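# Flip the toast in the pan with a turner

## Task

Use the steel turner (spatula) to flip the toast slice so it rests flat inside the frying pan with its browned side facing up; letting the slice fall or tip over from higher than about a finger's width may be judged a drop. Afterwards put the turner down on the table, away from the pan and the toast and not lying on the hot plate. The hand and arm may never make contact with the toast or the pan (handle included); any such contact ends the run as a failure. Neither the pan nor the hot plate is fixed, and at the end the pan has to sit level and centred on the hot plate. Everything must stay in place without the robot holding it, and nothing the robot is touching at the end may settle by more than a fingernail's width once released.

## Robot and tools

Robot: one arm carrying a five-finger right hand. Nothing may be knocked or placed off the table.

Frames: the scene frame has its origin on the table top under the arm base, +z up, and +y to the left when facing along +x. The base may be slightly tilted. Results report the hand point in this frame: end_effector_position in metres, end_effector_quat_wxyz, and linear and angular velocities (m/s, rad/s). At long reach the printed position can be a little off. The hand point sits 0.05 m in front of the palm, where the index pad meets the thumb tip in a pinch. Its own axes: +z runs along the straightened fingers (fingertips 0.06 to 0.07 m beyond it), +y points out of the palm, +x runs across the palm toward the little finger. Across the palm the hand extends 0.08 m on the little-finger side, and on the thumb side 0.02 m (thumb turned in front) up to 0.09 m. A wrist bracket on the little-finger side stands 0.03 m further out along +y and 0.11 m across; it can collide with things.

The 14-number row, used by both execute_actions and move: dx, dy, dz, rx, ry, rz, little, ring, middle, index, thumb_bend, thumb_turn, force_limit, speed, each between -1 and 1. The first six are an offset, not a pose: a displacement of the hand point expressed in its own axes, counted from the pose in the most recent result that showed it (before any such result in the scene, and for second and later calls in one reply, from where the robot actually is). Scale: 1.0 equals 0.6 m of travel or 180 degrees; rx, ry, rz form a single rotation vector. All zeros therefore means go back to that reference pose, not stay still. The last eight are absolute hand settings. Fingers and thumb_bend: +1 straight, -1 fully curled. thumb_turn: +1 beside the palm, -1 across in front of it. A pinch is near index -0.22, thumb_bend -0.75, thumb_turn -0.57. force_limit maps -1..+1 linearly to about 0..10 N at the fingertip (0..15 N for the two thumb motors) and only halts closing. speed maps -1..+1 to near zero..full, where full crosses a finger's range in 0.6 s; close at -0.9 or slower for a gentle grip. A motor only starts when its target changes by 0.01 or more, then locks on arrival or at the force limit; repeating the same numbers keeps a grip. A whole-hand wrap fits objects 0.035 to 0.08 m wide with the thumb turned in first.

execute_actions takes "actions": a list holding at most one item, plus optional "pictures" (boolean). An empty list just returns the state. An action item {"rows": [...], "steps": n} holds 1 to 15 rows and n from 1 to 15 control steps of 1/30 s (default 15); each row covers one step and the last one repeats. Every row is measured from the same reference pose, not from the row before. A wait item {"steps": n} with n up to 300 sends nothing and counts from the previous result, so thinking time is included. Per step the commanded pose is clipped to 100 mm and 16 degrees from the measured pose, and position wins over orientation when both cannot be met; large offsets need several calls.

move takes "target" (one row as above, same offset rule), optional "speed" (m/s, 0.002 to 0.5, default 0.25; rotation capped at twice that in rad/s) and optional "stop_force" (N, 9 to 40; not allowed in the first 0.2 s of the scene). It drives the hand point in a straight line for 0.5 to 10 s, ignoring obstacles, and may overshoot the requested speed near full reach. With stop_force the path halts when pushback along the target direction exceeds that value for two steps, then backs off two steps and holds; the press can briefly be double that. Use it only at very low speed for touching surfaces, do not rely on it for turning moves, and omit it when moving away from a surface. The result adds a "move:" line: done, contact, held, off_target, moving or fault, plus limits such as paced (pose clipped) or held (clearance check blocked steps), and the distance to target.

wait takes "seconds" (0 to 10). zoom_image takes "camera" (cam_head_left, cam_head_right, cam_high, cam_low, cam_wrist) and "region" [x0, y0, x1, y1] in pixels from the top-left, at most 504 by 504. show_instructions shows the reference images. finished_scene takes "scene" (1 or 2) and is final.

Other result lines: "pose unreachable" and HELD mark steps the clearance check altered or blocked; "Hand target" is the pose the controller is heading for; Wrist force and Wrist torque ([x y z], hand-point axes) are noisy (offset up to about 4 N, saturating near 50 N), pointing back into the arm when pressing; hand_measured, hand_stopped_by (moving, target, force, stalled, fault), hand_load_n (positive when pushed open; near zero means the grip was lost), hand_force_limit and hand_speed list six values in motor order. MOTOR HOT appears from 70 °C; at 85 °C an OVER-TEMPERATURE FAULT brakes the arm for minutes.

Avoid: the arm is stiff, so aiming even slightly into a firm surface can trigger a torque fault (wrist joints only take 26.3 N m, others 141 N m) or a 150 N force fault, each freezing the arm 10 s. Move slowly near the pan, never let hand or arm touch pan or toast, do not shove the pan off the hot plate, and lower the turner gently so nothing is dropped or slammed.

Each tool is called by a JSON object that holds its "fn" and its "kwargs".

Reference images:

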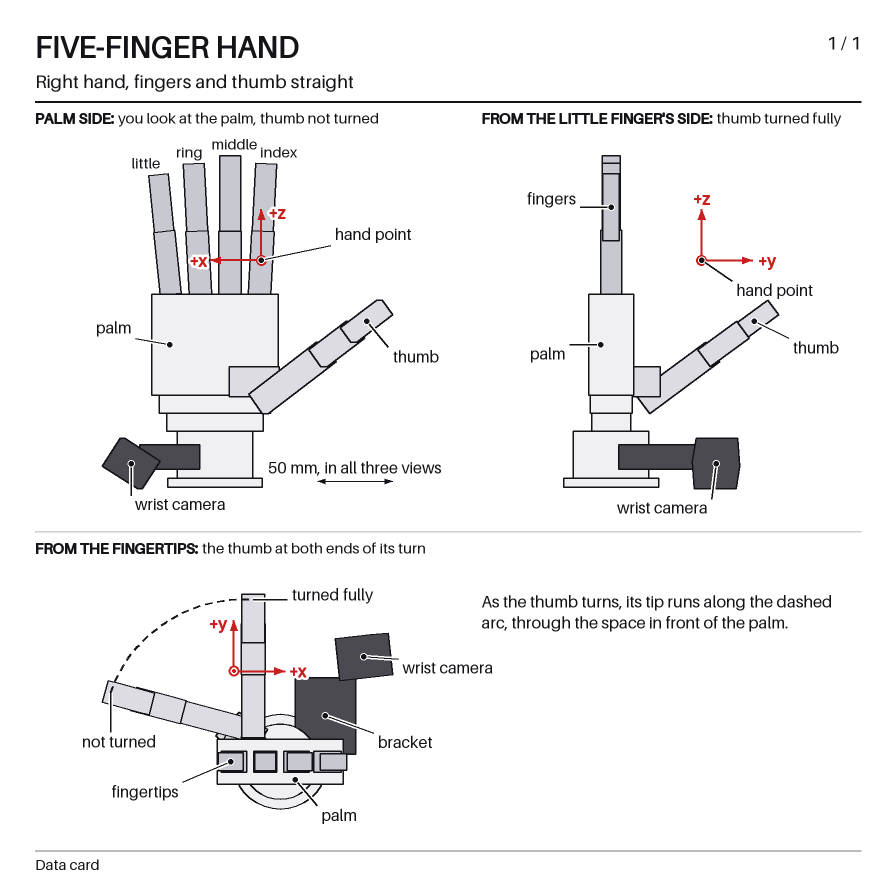

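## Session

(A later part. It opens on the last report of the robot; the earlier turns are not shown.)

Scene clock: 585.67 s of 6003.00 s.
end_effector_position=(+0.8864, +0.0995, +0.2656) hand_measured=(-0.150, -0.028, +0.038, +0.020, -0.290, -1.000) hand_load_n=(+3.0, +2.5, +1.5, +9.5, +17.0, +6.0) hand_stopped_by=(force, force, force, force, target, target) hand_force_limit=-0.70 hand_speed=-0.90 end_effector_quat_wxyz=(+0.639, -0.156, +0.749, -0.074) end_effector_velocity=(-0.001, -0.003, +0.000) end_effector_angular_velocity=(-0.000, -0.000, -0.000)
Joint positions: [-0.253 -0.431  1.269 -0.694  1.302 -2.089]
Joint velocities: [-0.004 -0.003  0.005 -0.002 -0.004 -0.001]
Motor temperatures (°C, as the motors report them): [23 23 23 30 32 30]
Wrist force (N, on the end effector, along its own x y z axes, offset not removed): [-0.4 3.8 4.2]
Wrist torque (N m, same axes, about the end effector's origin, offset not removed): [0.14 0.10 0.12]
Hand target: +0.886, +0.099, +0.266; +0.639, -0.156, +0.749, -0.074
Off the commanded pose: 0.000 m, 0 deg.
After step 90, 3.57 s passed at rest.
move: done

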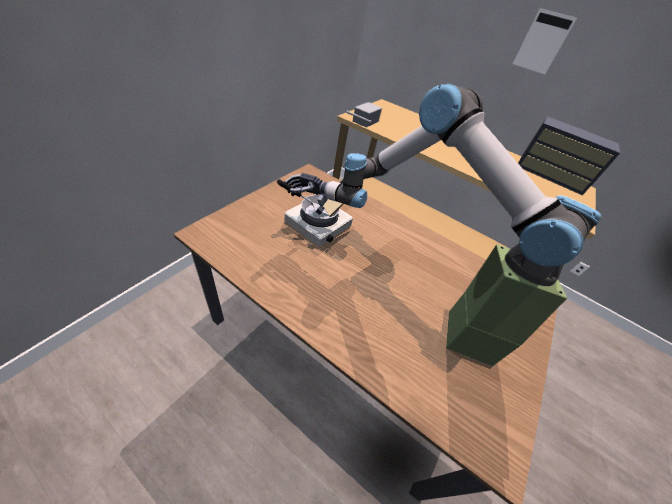

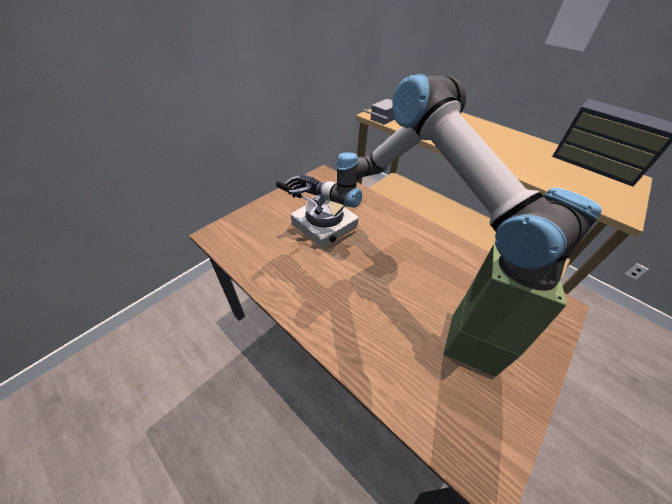

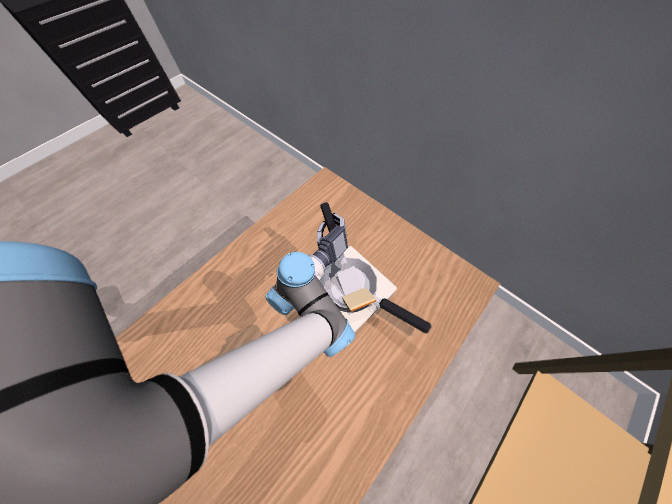

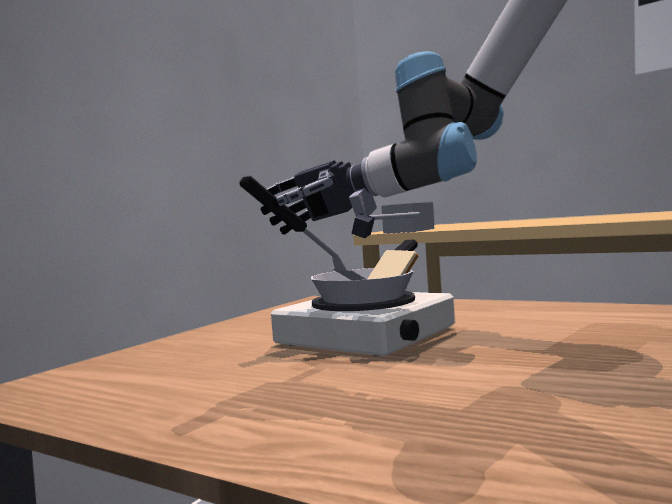

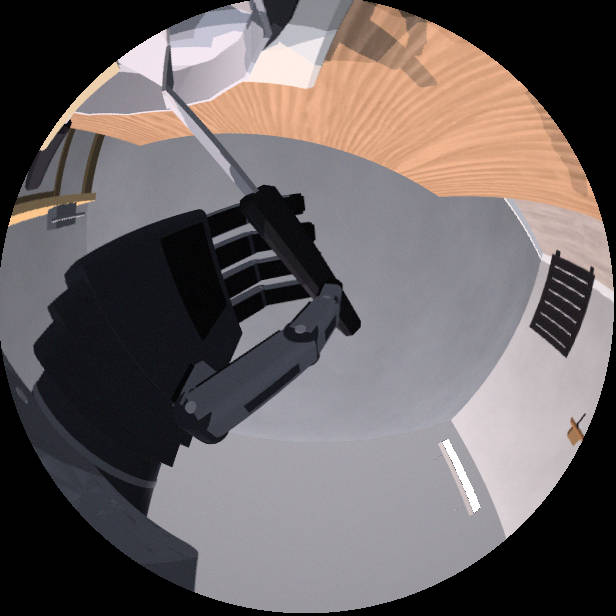

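{"fn": "move", "kwargs": {"target": [0.0457,0.0445,0.026,-0.0007,0.0285,-0.0476,-0.33,-0.38,-0.35,-0.3,-0.3,-1,-0.7,-0.9], "speed": 0.03}}

{"fn": "zoom_image", "kwargs": {"camera": "cam_high", "region": [310, 230, 400, 320]}}

{"fn": "zoom_image", "kwargs": {"camera": "cam_low", "region": [280, 200, 430, 320]}}

{"fn": "zoom_image", "kwargs": {"camera": "cam_wrist", "region": [30, 0, 280, 200]}}

Scene clock: 597.53 s of 6003.00 s.
end_effector_position=(+0.8943, +0.1167, +0.2293) hand_measured=(-0.150, -0.028, +0.038, +0.020, -0.290, -1.000) hand_load_n=(+3.5, +2.5, +1.5, +9.5, +17.0, +5.5) hand_stopped_by=(force, force, force, force, target, target) hand_force_limit=-0.70 hand_speed=-0.90 end_effector_quat_wxyz=(+0.598, -0.209, +0.763, -0.128) end_effector_velocity=(+0.001, +0.001, -0.002) end_effector_angular_velocity=(-0.010, +0.004, +0.001)
Joint positions: [-0.213 -0.378  1.178 -0.582  1.389 -2.247]
Joint velocities: [ 0.003  0.004 -0.007  0.007  0.005 -0.01 ]
Motor temperatures (°C, as the motors report them): [23 23 23 30 32 30]
Wrist force (N, on the end effector, along its own x y z axes, offset not removed): [-3.1 1.8 2.4]
Wrist torque (N m, same axes, about the end effector's origin, offset not removed): [-0.09 0.67 -0.02]
Hand target: +0.894, +0.117, +0.229; +0.598, -0.209, +0.763, -0.128
Off the commanded pose: 0.000 m, 0 deg.
After step 90, 5.70 s passed at rest.
move: done

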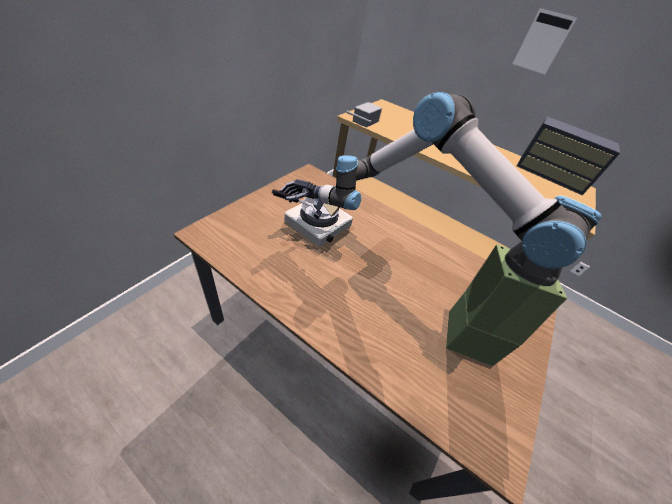

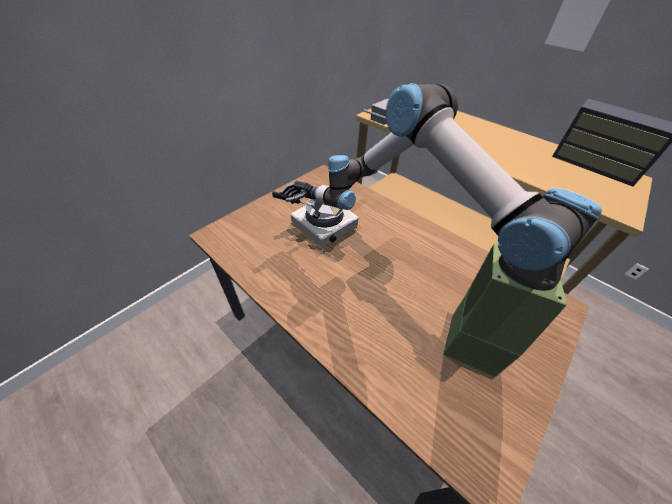

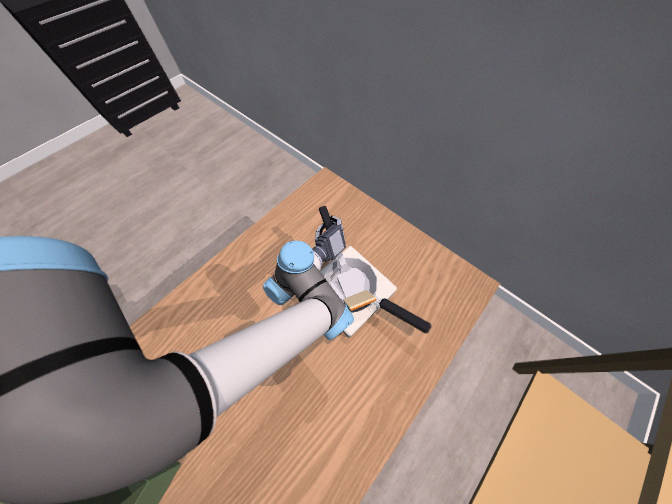

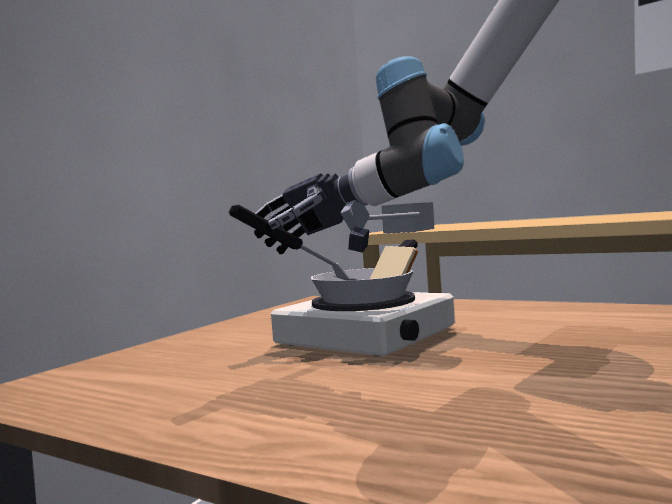

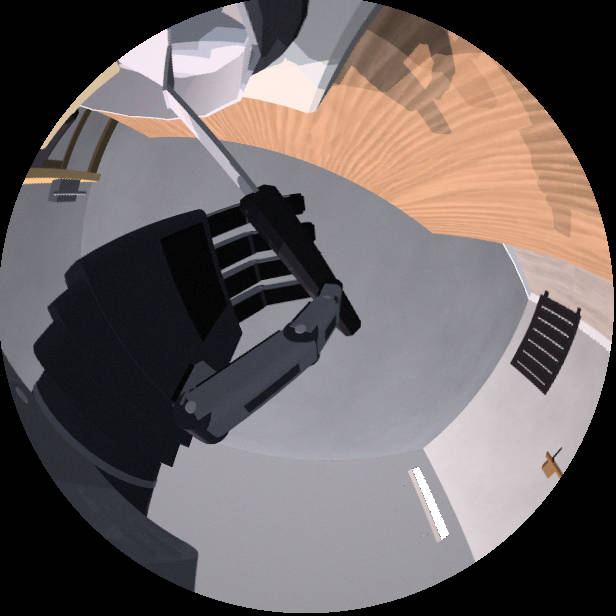

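Region (310, 230, 400, 320) of cam_high's 672x504 image, scaled by 5.600, with more detail than that image has.

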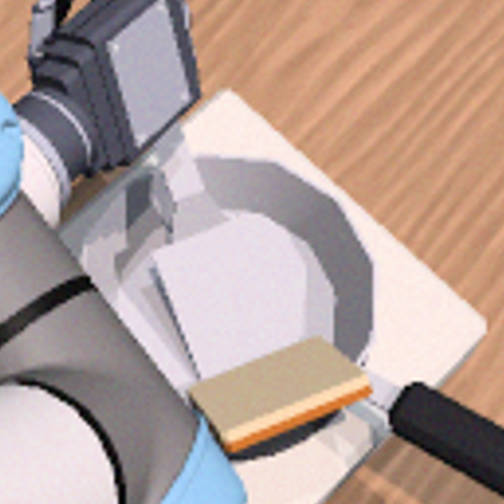

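Region (280, 200, 430, 320) of cam_low's 672x504 image, scaled by 3.360, with more detail than that image has; it fills the top 403 rows of this view, and the rest is white.

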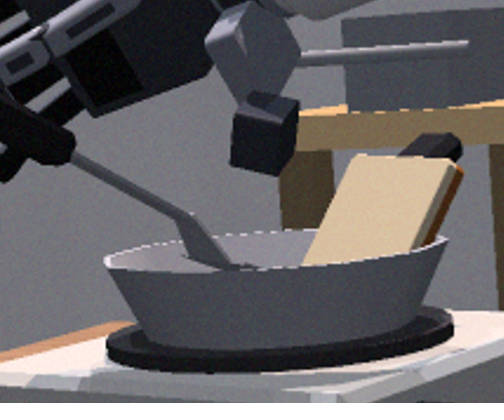

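Region (30, 0, 280, 200) of cam_wrist's 616x616 image, scaled by 2.016, with more detail than that image has; it fills the top 403 rows of this view, and the rest is white.

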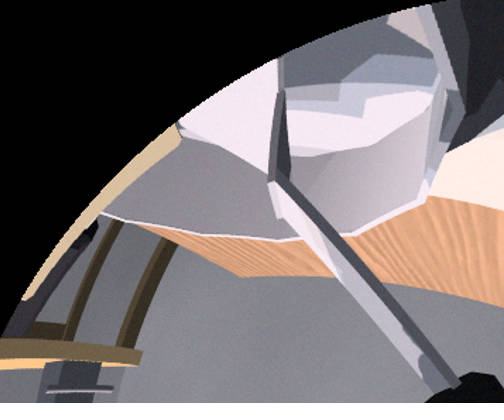

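{"fn": "move", "kwargs": {"target": [0.0027,-0.0052,-0.0032,0,0,0,-0.33,-0.38,-0.35,-0.3,-0.3,-1,-0.7,-0.9], "speed": 0.008}}

{"fn": "zoom_image", "kwargs": {"camera": "cam_low", "region": [280, 200, 430, 320]}}

{"fn": "move", "kwargs": {"target": [-0.0068,0.0098,0.006,0,0,0,-0.33,-0.38,-0.35,-0.3,-0.3,-1,-0.7,-0.9], "speed": 0.008}}

{"fn": "zoom_image", "kwargs": {"camera": "cam_high", "region": [310, 230, 400, 320]}}

{"fn": "zoom_image", "kwargs": {"camera": "cam_low", "region": [280, 200, 430, 320]}}

Scene clock: 619.60 s of 6003.00 s.
end_effector_position=(+0.8928, +0.1133, +0.2297) hand_measured=(-0.150, -0.028, +0.038, +0.020, -0.290, -1.000) hand_load_n=(+3.5, +2.5, +1.5, +9.0, +17.5, +5.5) hand_stopped_by=(force, force, force, force, target, target) hand_force_limit=-0.70 hand_speed=-0.90 end_effector_quat_wxyz=(+0.598, -0.209, +0.763, -0.128) end_effector_velocity=(-0.001, -0.001, +0.001) end_effector_angular_velocity=(+0.001, -0.000, +0.001)
Joint positions: [-0.219 -0.383  1.186 -0.585  1.384 -2.248]
Joint velocities: [-0.002 -0.003  0.004 -0.002 -0.003  0.   ]
Motor temperatures (°C, as the motors report them): [23 23 23 30 32 30]
Wrist force (N, on the end effector, along its own x y z axes, offset not removed): [2.4 0.9 3.4]
Wrist torque (N m, same axes, about the end effector's origin, offset not removed): [-0.15 -0.27 0.12]
Hand target: +0.893, +0.113, +0.230; +0.598, -0.209, +0.763, -0.128
Off the commanded pose: 0.000 m, 0 deg.
After step 90, 18.33 s passed at rest.
move: done

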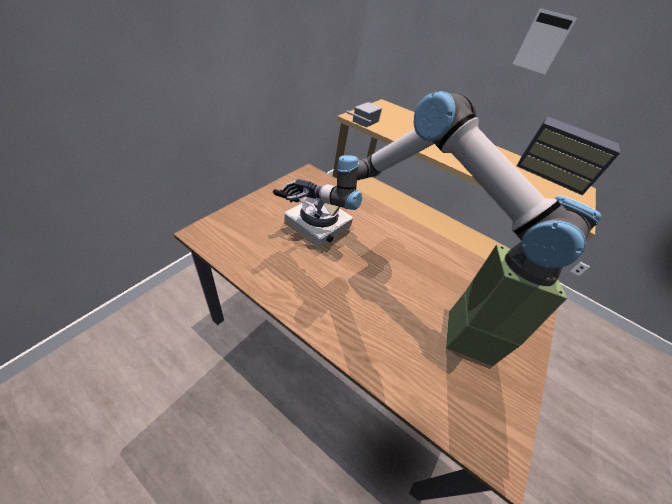

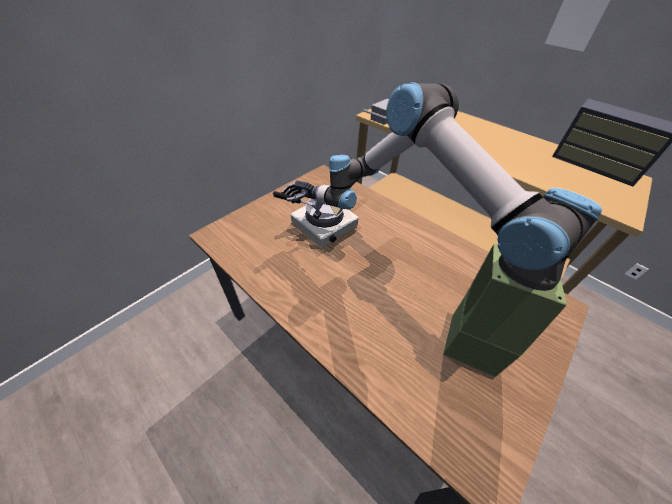

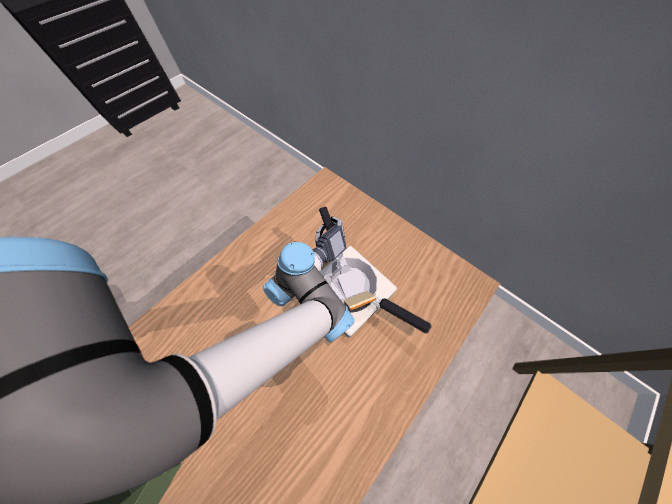

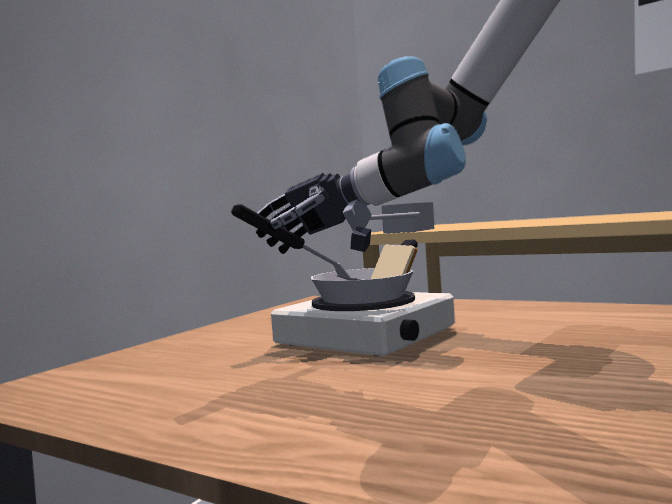

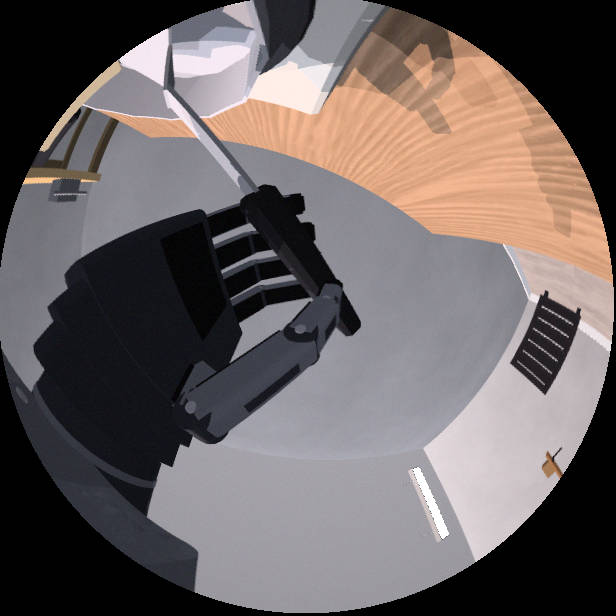

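Region (280, 200, 430, 320) of cam_low's 672x504 image, scaled by 3.360, with more detail than that image has; it fills the top 403 rows of this view, and the rest is white.

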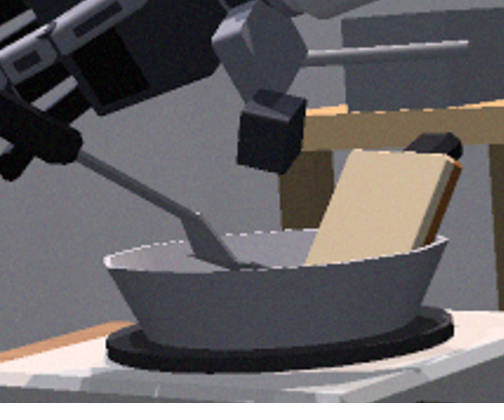

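Scene clock: 620.83 s of 6003.00 s.
end_effector_position=(+0.8960, +0.1204, +0.2297) hand_measured=(-0.150, -0.028, +0.038, +0.020, -0.290, -1.000) hand_load_n=(+3.5, +2.5, +1.5, +9.0, +17.5, +5.5) hand_stopped_by=(force, force, force, force, target, target) hand_force_limit=-0.70 hand_speed=-0.90 end_effector_quat_wxyz=(+0.598, -0.209, +0.763, -0.128) end_effector_velocity=(+0.001, +0.001, +0.000) end_effector_angular_velocity=(+0.001, -0.000, -0.001)
Joint positions: [-0.207 -0.375  1.17  -0.577  1.395 -2.246]
Joint velocities: [ 0.003  0.002 -0.004  0.002  0.004  0.001]
Motor temperatures (°C, as the motors report them): [23 23 23 30 32 30]
Wrist force (N, on the end effector, along its own x y z axes, offset not removed): [0.5 2.9 1.2]
Wrist torque (N m, same axes, about the end effector's origin, offset not removed): [0.12 0.08 0.08]
Hand target: +0.896, +0.121, +0.230; +0.598, -0.209, +0.763, -0.128
Off the commanded pose: 0.000 m, 0 deg.
move: done

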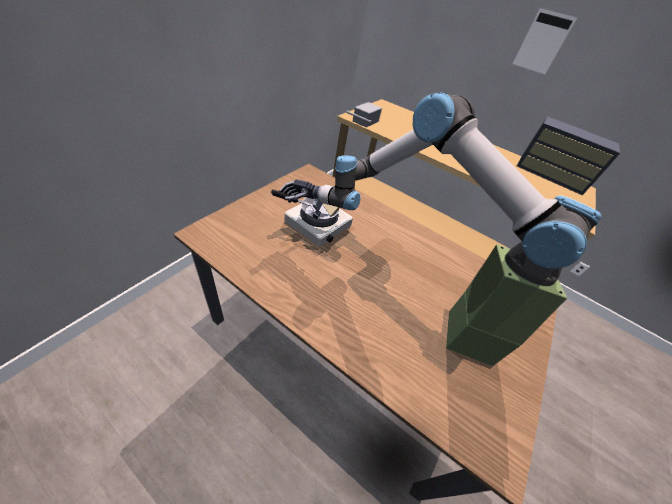

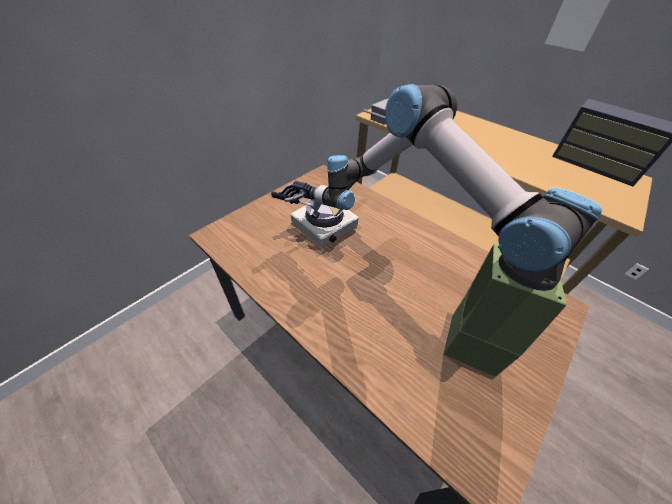

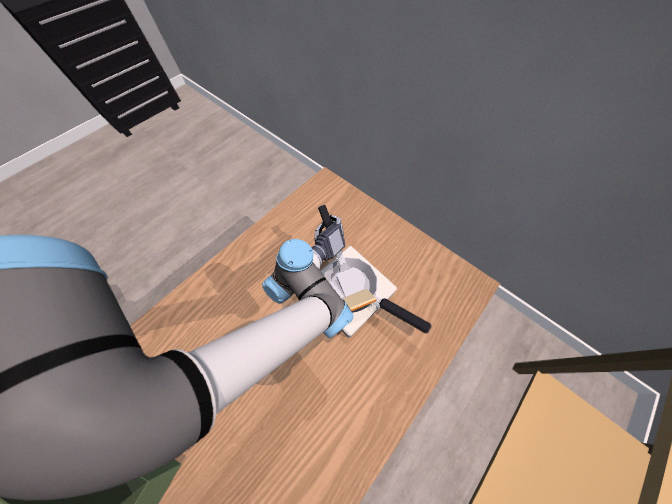

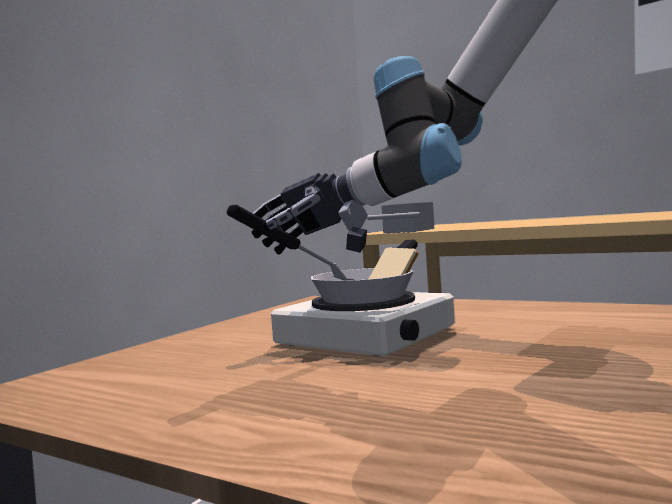

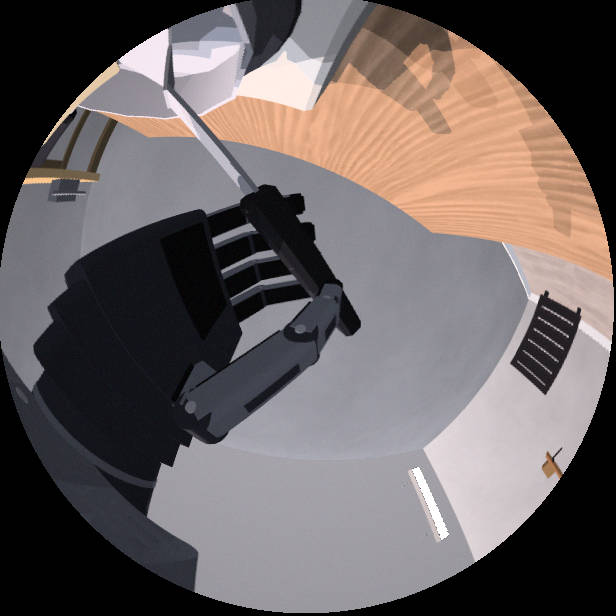

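Region (310, 230, 400, 320) of cam_high's 672x504 image, scaled by 5.600, with more detail than that image has.

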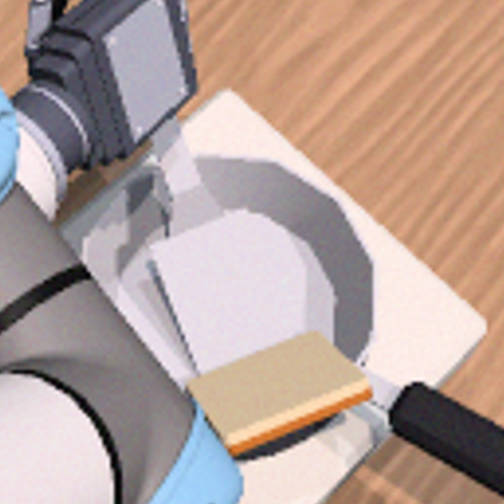

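Region (280, 200, 430, 320) of cam_low's 672x504 image, scaled by 3.360, with more detail than that image has; it fills the top 403 rows of this view, and the rest is white.

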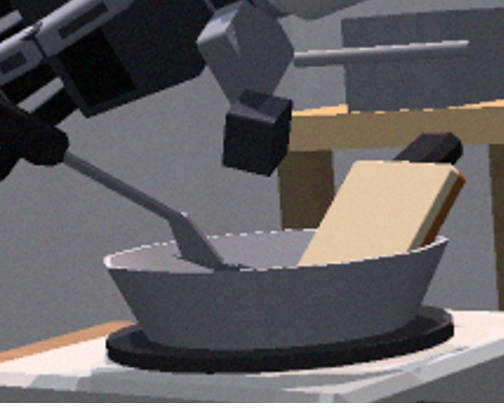

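{"fn": "execute_actions", "kwargs": {"actions": []}}

Scene clock: 648.33 s of 6003.00 s.
end_effector_position=(+0.8961, +0.1206, +0.2297) hand_measured=(-0.150, -0.028, +0.038, +0.020, -0.290, -1.000) hand_load_n=(+3.5, +2.5, +1.5, +9.0, +17.5, +5.5) hand_stopped_by=(force, force, force, force, target, target) hand_force_limit=-0.70 hand_speed=-0.90 end_effector_quat_wxyz=(+0.598, -0.209, +0.763, -0.128) end_effector_velocity=(+0.000, -0.001, +0.000) end_effector_angular_velocity=(-0.000, -0.000, -0.001)
Joint positions: [-0.207 -0.375  1.17  -0.577  1.396 -2.245]
Joint velocities: [-0.001  0.    -0.001  0.    -0.    -0.   ]
Motor temperatures (°C, as the motors report them): [23 23 23 30 32 30]
Wrist force (N, on the end effector, along its own x y z axes, offset not removed): [-0.7 2.6 2.1]
Wrist torque (N m, same axes, about the end effector's origin, offset not removed): [0.33 0.28 0.12]
Hand target: +0.896, +0.121, +0.230; +0.598, -0.209, +0.763, -0.128
Off the commanded pose: 0.000 m, 0 deg.
Steps of this call (steps 1 to 90: nothing new was sent; then 24.50 s passed at rest). Readings (end_effector_position | what the end effector reports):
1: (+0.8960, +0.1205, +0.2297) | hand_measured=(-0.150, -0.028, +0.038, +0.020, -0.290, -1.000) hand_load_n=(+3.5, +2.5, +1.5, +9.0, +17.5, +5.5) hand_stopped_by=(force, force, force, force, target, target) hand_force_limit=-0.70 hand_speed=-0.90
2: (+0.8960, +0.1205, +0.2297) | hand_measured=(-0.150, -0.028, +0.038, +0.020, -0.290, -1.000) hand_load_n=(+3.5, +2.5, +1.5, +9.0, +17.5, +5.5) hand_stopped_by=(force, force, force, force, target, target) hand_force_limit=-0.70 hand_speed=-0.90
4: (+0.8961, +0.1206, +0.2297) | hand_measured=(-0.150, -0.028, +0.038, +0.020, -0.290, -1.000) hand_load_n=(+3.5, +2.5, +1.5, +9.0, +17.5, +5.5) hand_stopped_by=(force, force, force, force, target, target) hand_force_limit=-0.70 hand_speed=-0.90
8: (+0.8961, +0.1206, +0.2297) | hand_measured=(-0.150, -0.028, +0.038, +0.020, -0.290, -1.000) hand_load_n=(+3.5, +2.5, +1.5, +9.0, +17.5, +5.5) hand_stopped_by=(force, force, force, force, target, target) hand_force_limit=-0.70 hand_speed=-0.90
90: the state above

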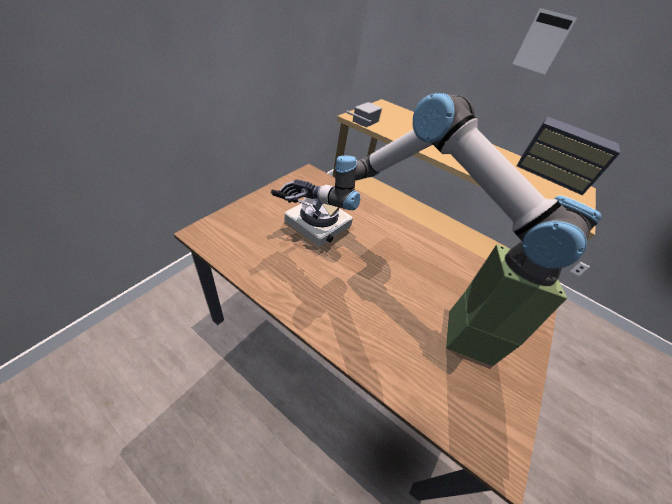

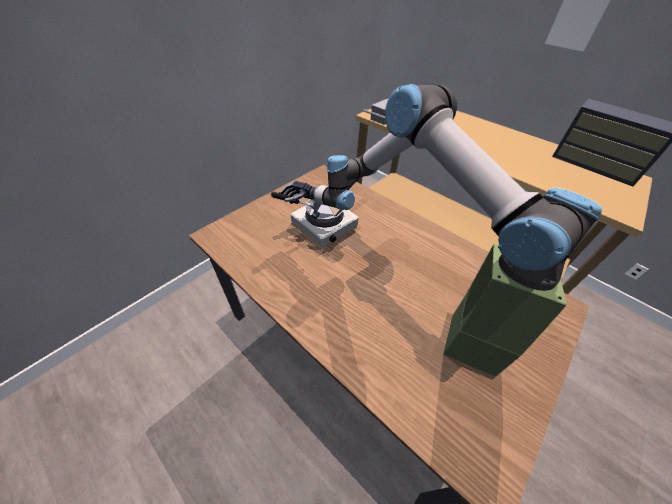

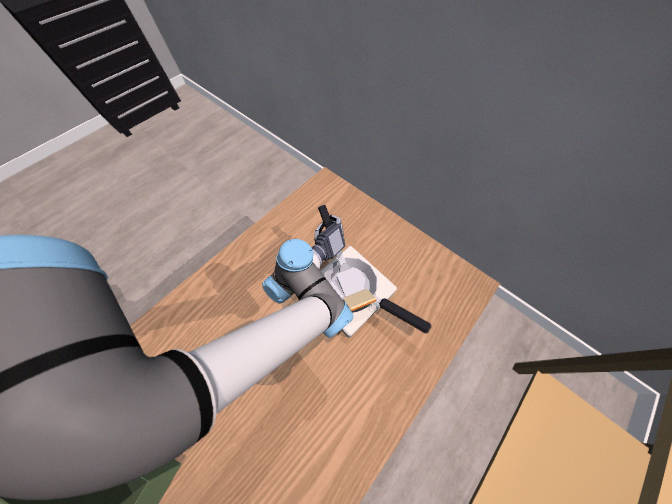

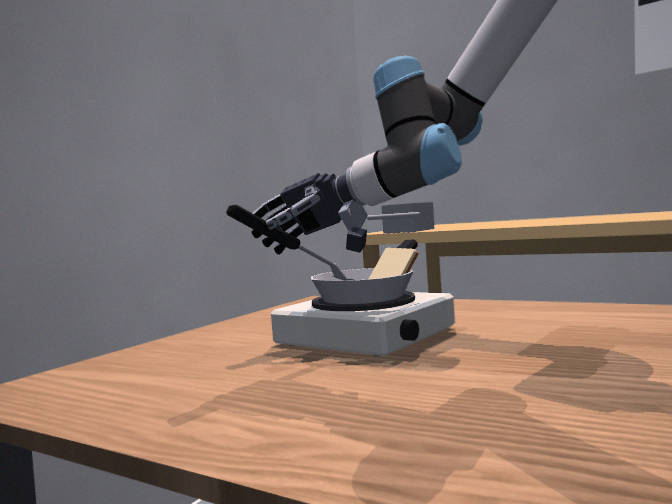

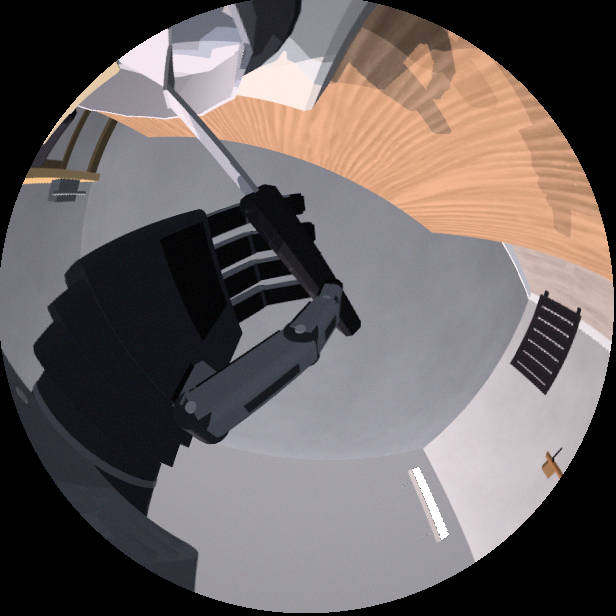

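{"fn": "move", "kwargs": {"target": [0.0131,-0.0164,-0.0100,0,0,0,-0.33,-0.38,-0.35,-0.3,-0.3,-1,-0.7,-0.9], "speed": 0.01}}

{"fn": "zoom_image", "kwargs": {"camera": "cam_low", "region": [280,200,430,320]}}

{"fn": "zoom_image", "kwargs": {"camera": "cam_high", "region": [310,230,400,320]}}

Scene clock: 676.33 s of 6003.00 s.
end_effector_position=(+0.8905, +0.1082, +0.2288) hand_measured=(-0.150, -0.028, +0.038, +0.020, -0.290, -1.000) hand_load_n=(+3.0, +2.5, +1.5, +9.5, +17.0, +6.0) hand_stopped_by=(force, force, force, force, target, target) hand_force_limit=-0.70 hand_speed=-0.90 end_effector_quat_wxyz=(+0.598, -0.209, +0.763, -0.128) end_effector_velocity=(-0.001, -0.002, +0.000) end_effector_angular_velocity=(+0.000, -0.000, -0.000)
Joint positions: [-0.227 -0.387  1.197 -0.591  1.376 -2.25 ]
Joint velocities: [-0.004 -0.002  0.005 -0.002 -0.003 -0.   ]
Motor temperatures (°C, as the motors report them): [23 23 23 30 32 30]
Wrist force (N, on the end effector, along its own x y z axes, offset not removed): [-0.4 0.1 3.9]
Wrist torque (N m, same axes, about the end effector's origin, offset not removed): [-0.40 0.17 -0.03]
Hand target: +0.890, +0.108, +0.229; +0.598, -0.209, +0.763, -0.128
Off the commanded pose: 0.000 m, 0 deg.
After step 90, 23.40 s passed at rest.
move: done

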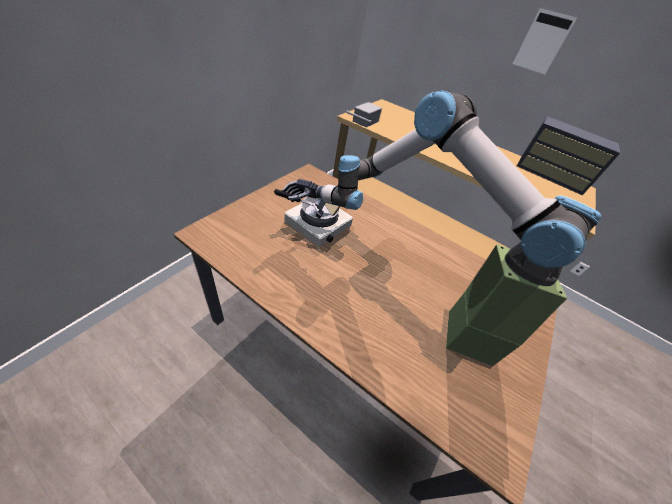

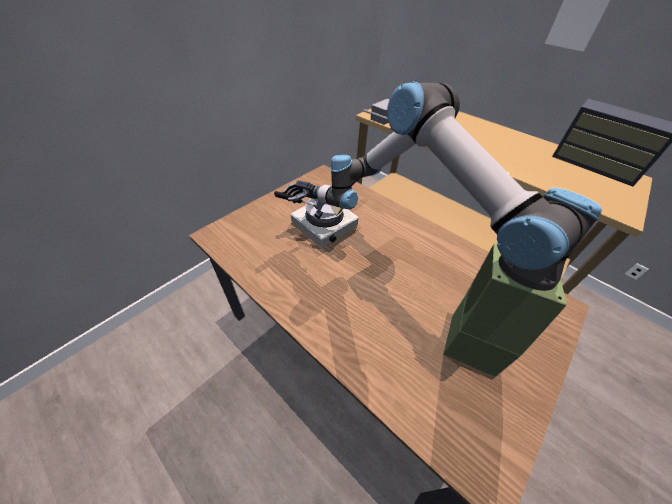

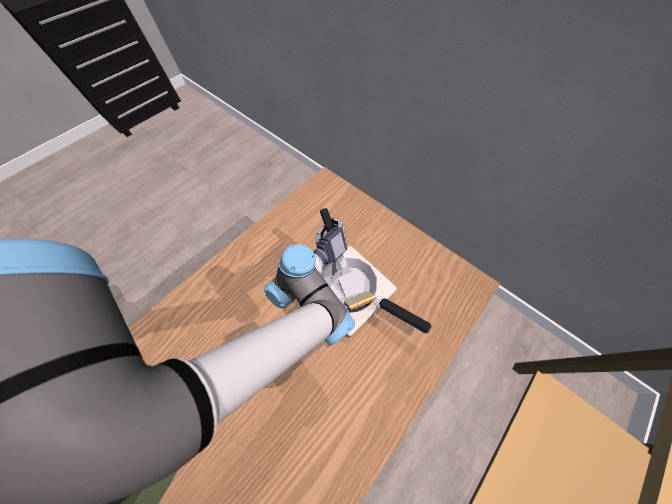

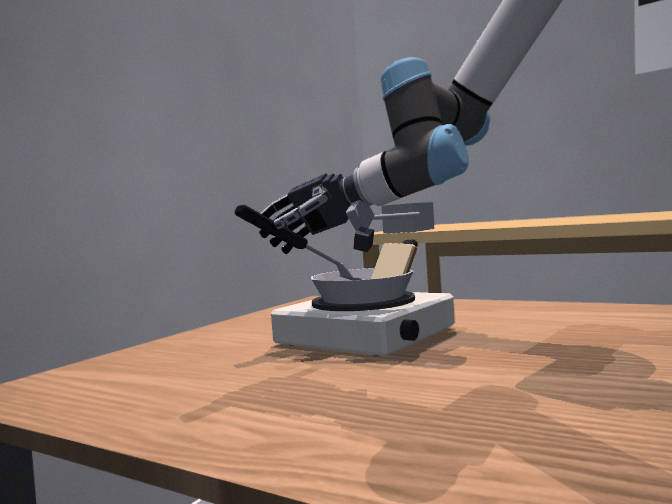

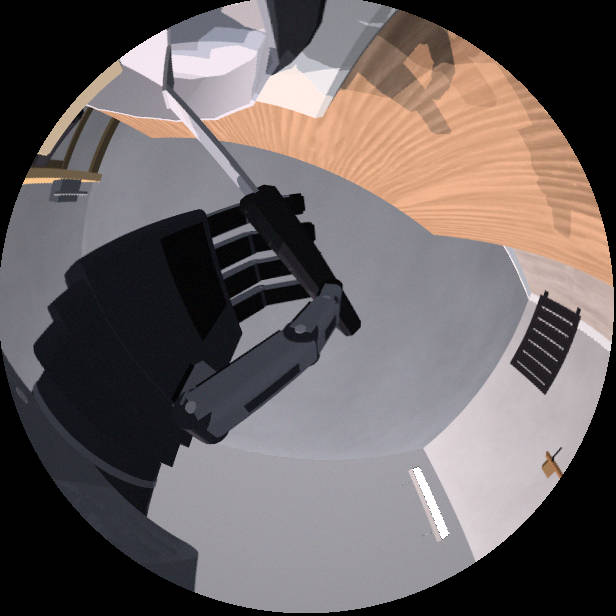

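Region (280, 200, 430, 320) of cam_low's 672x504 image, scaled by 3.360, with more detail than that image has; it fills the top 403 rows of this view, and the rest is white.

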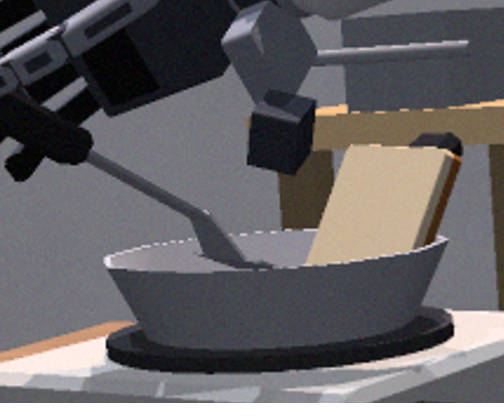

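Region (310, 230, 400, 320) of cam_high's 672x504 image, scaled by 5.600, with more detail than that image has.

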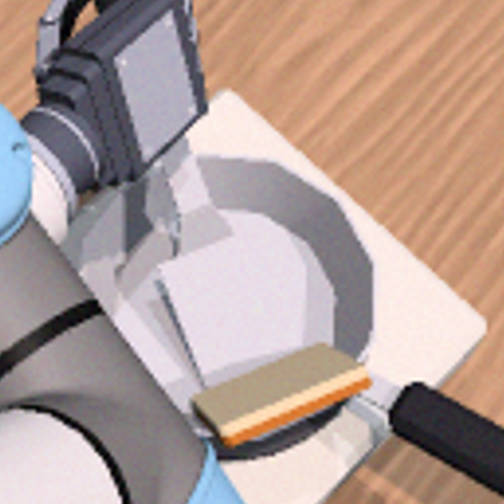

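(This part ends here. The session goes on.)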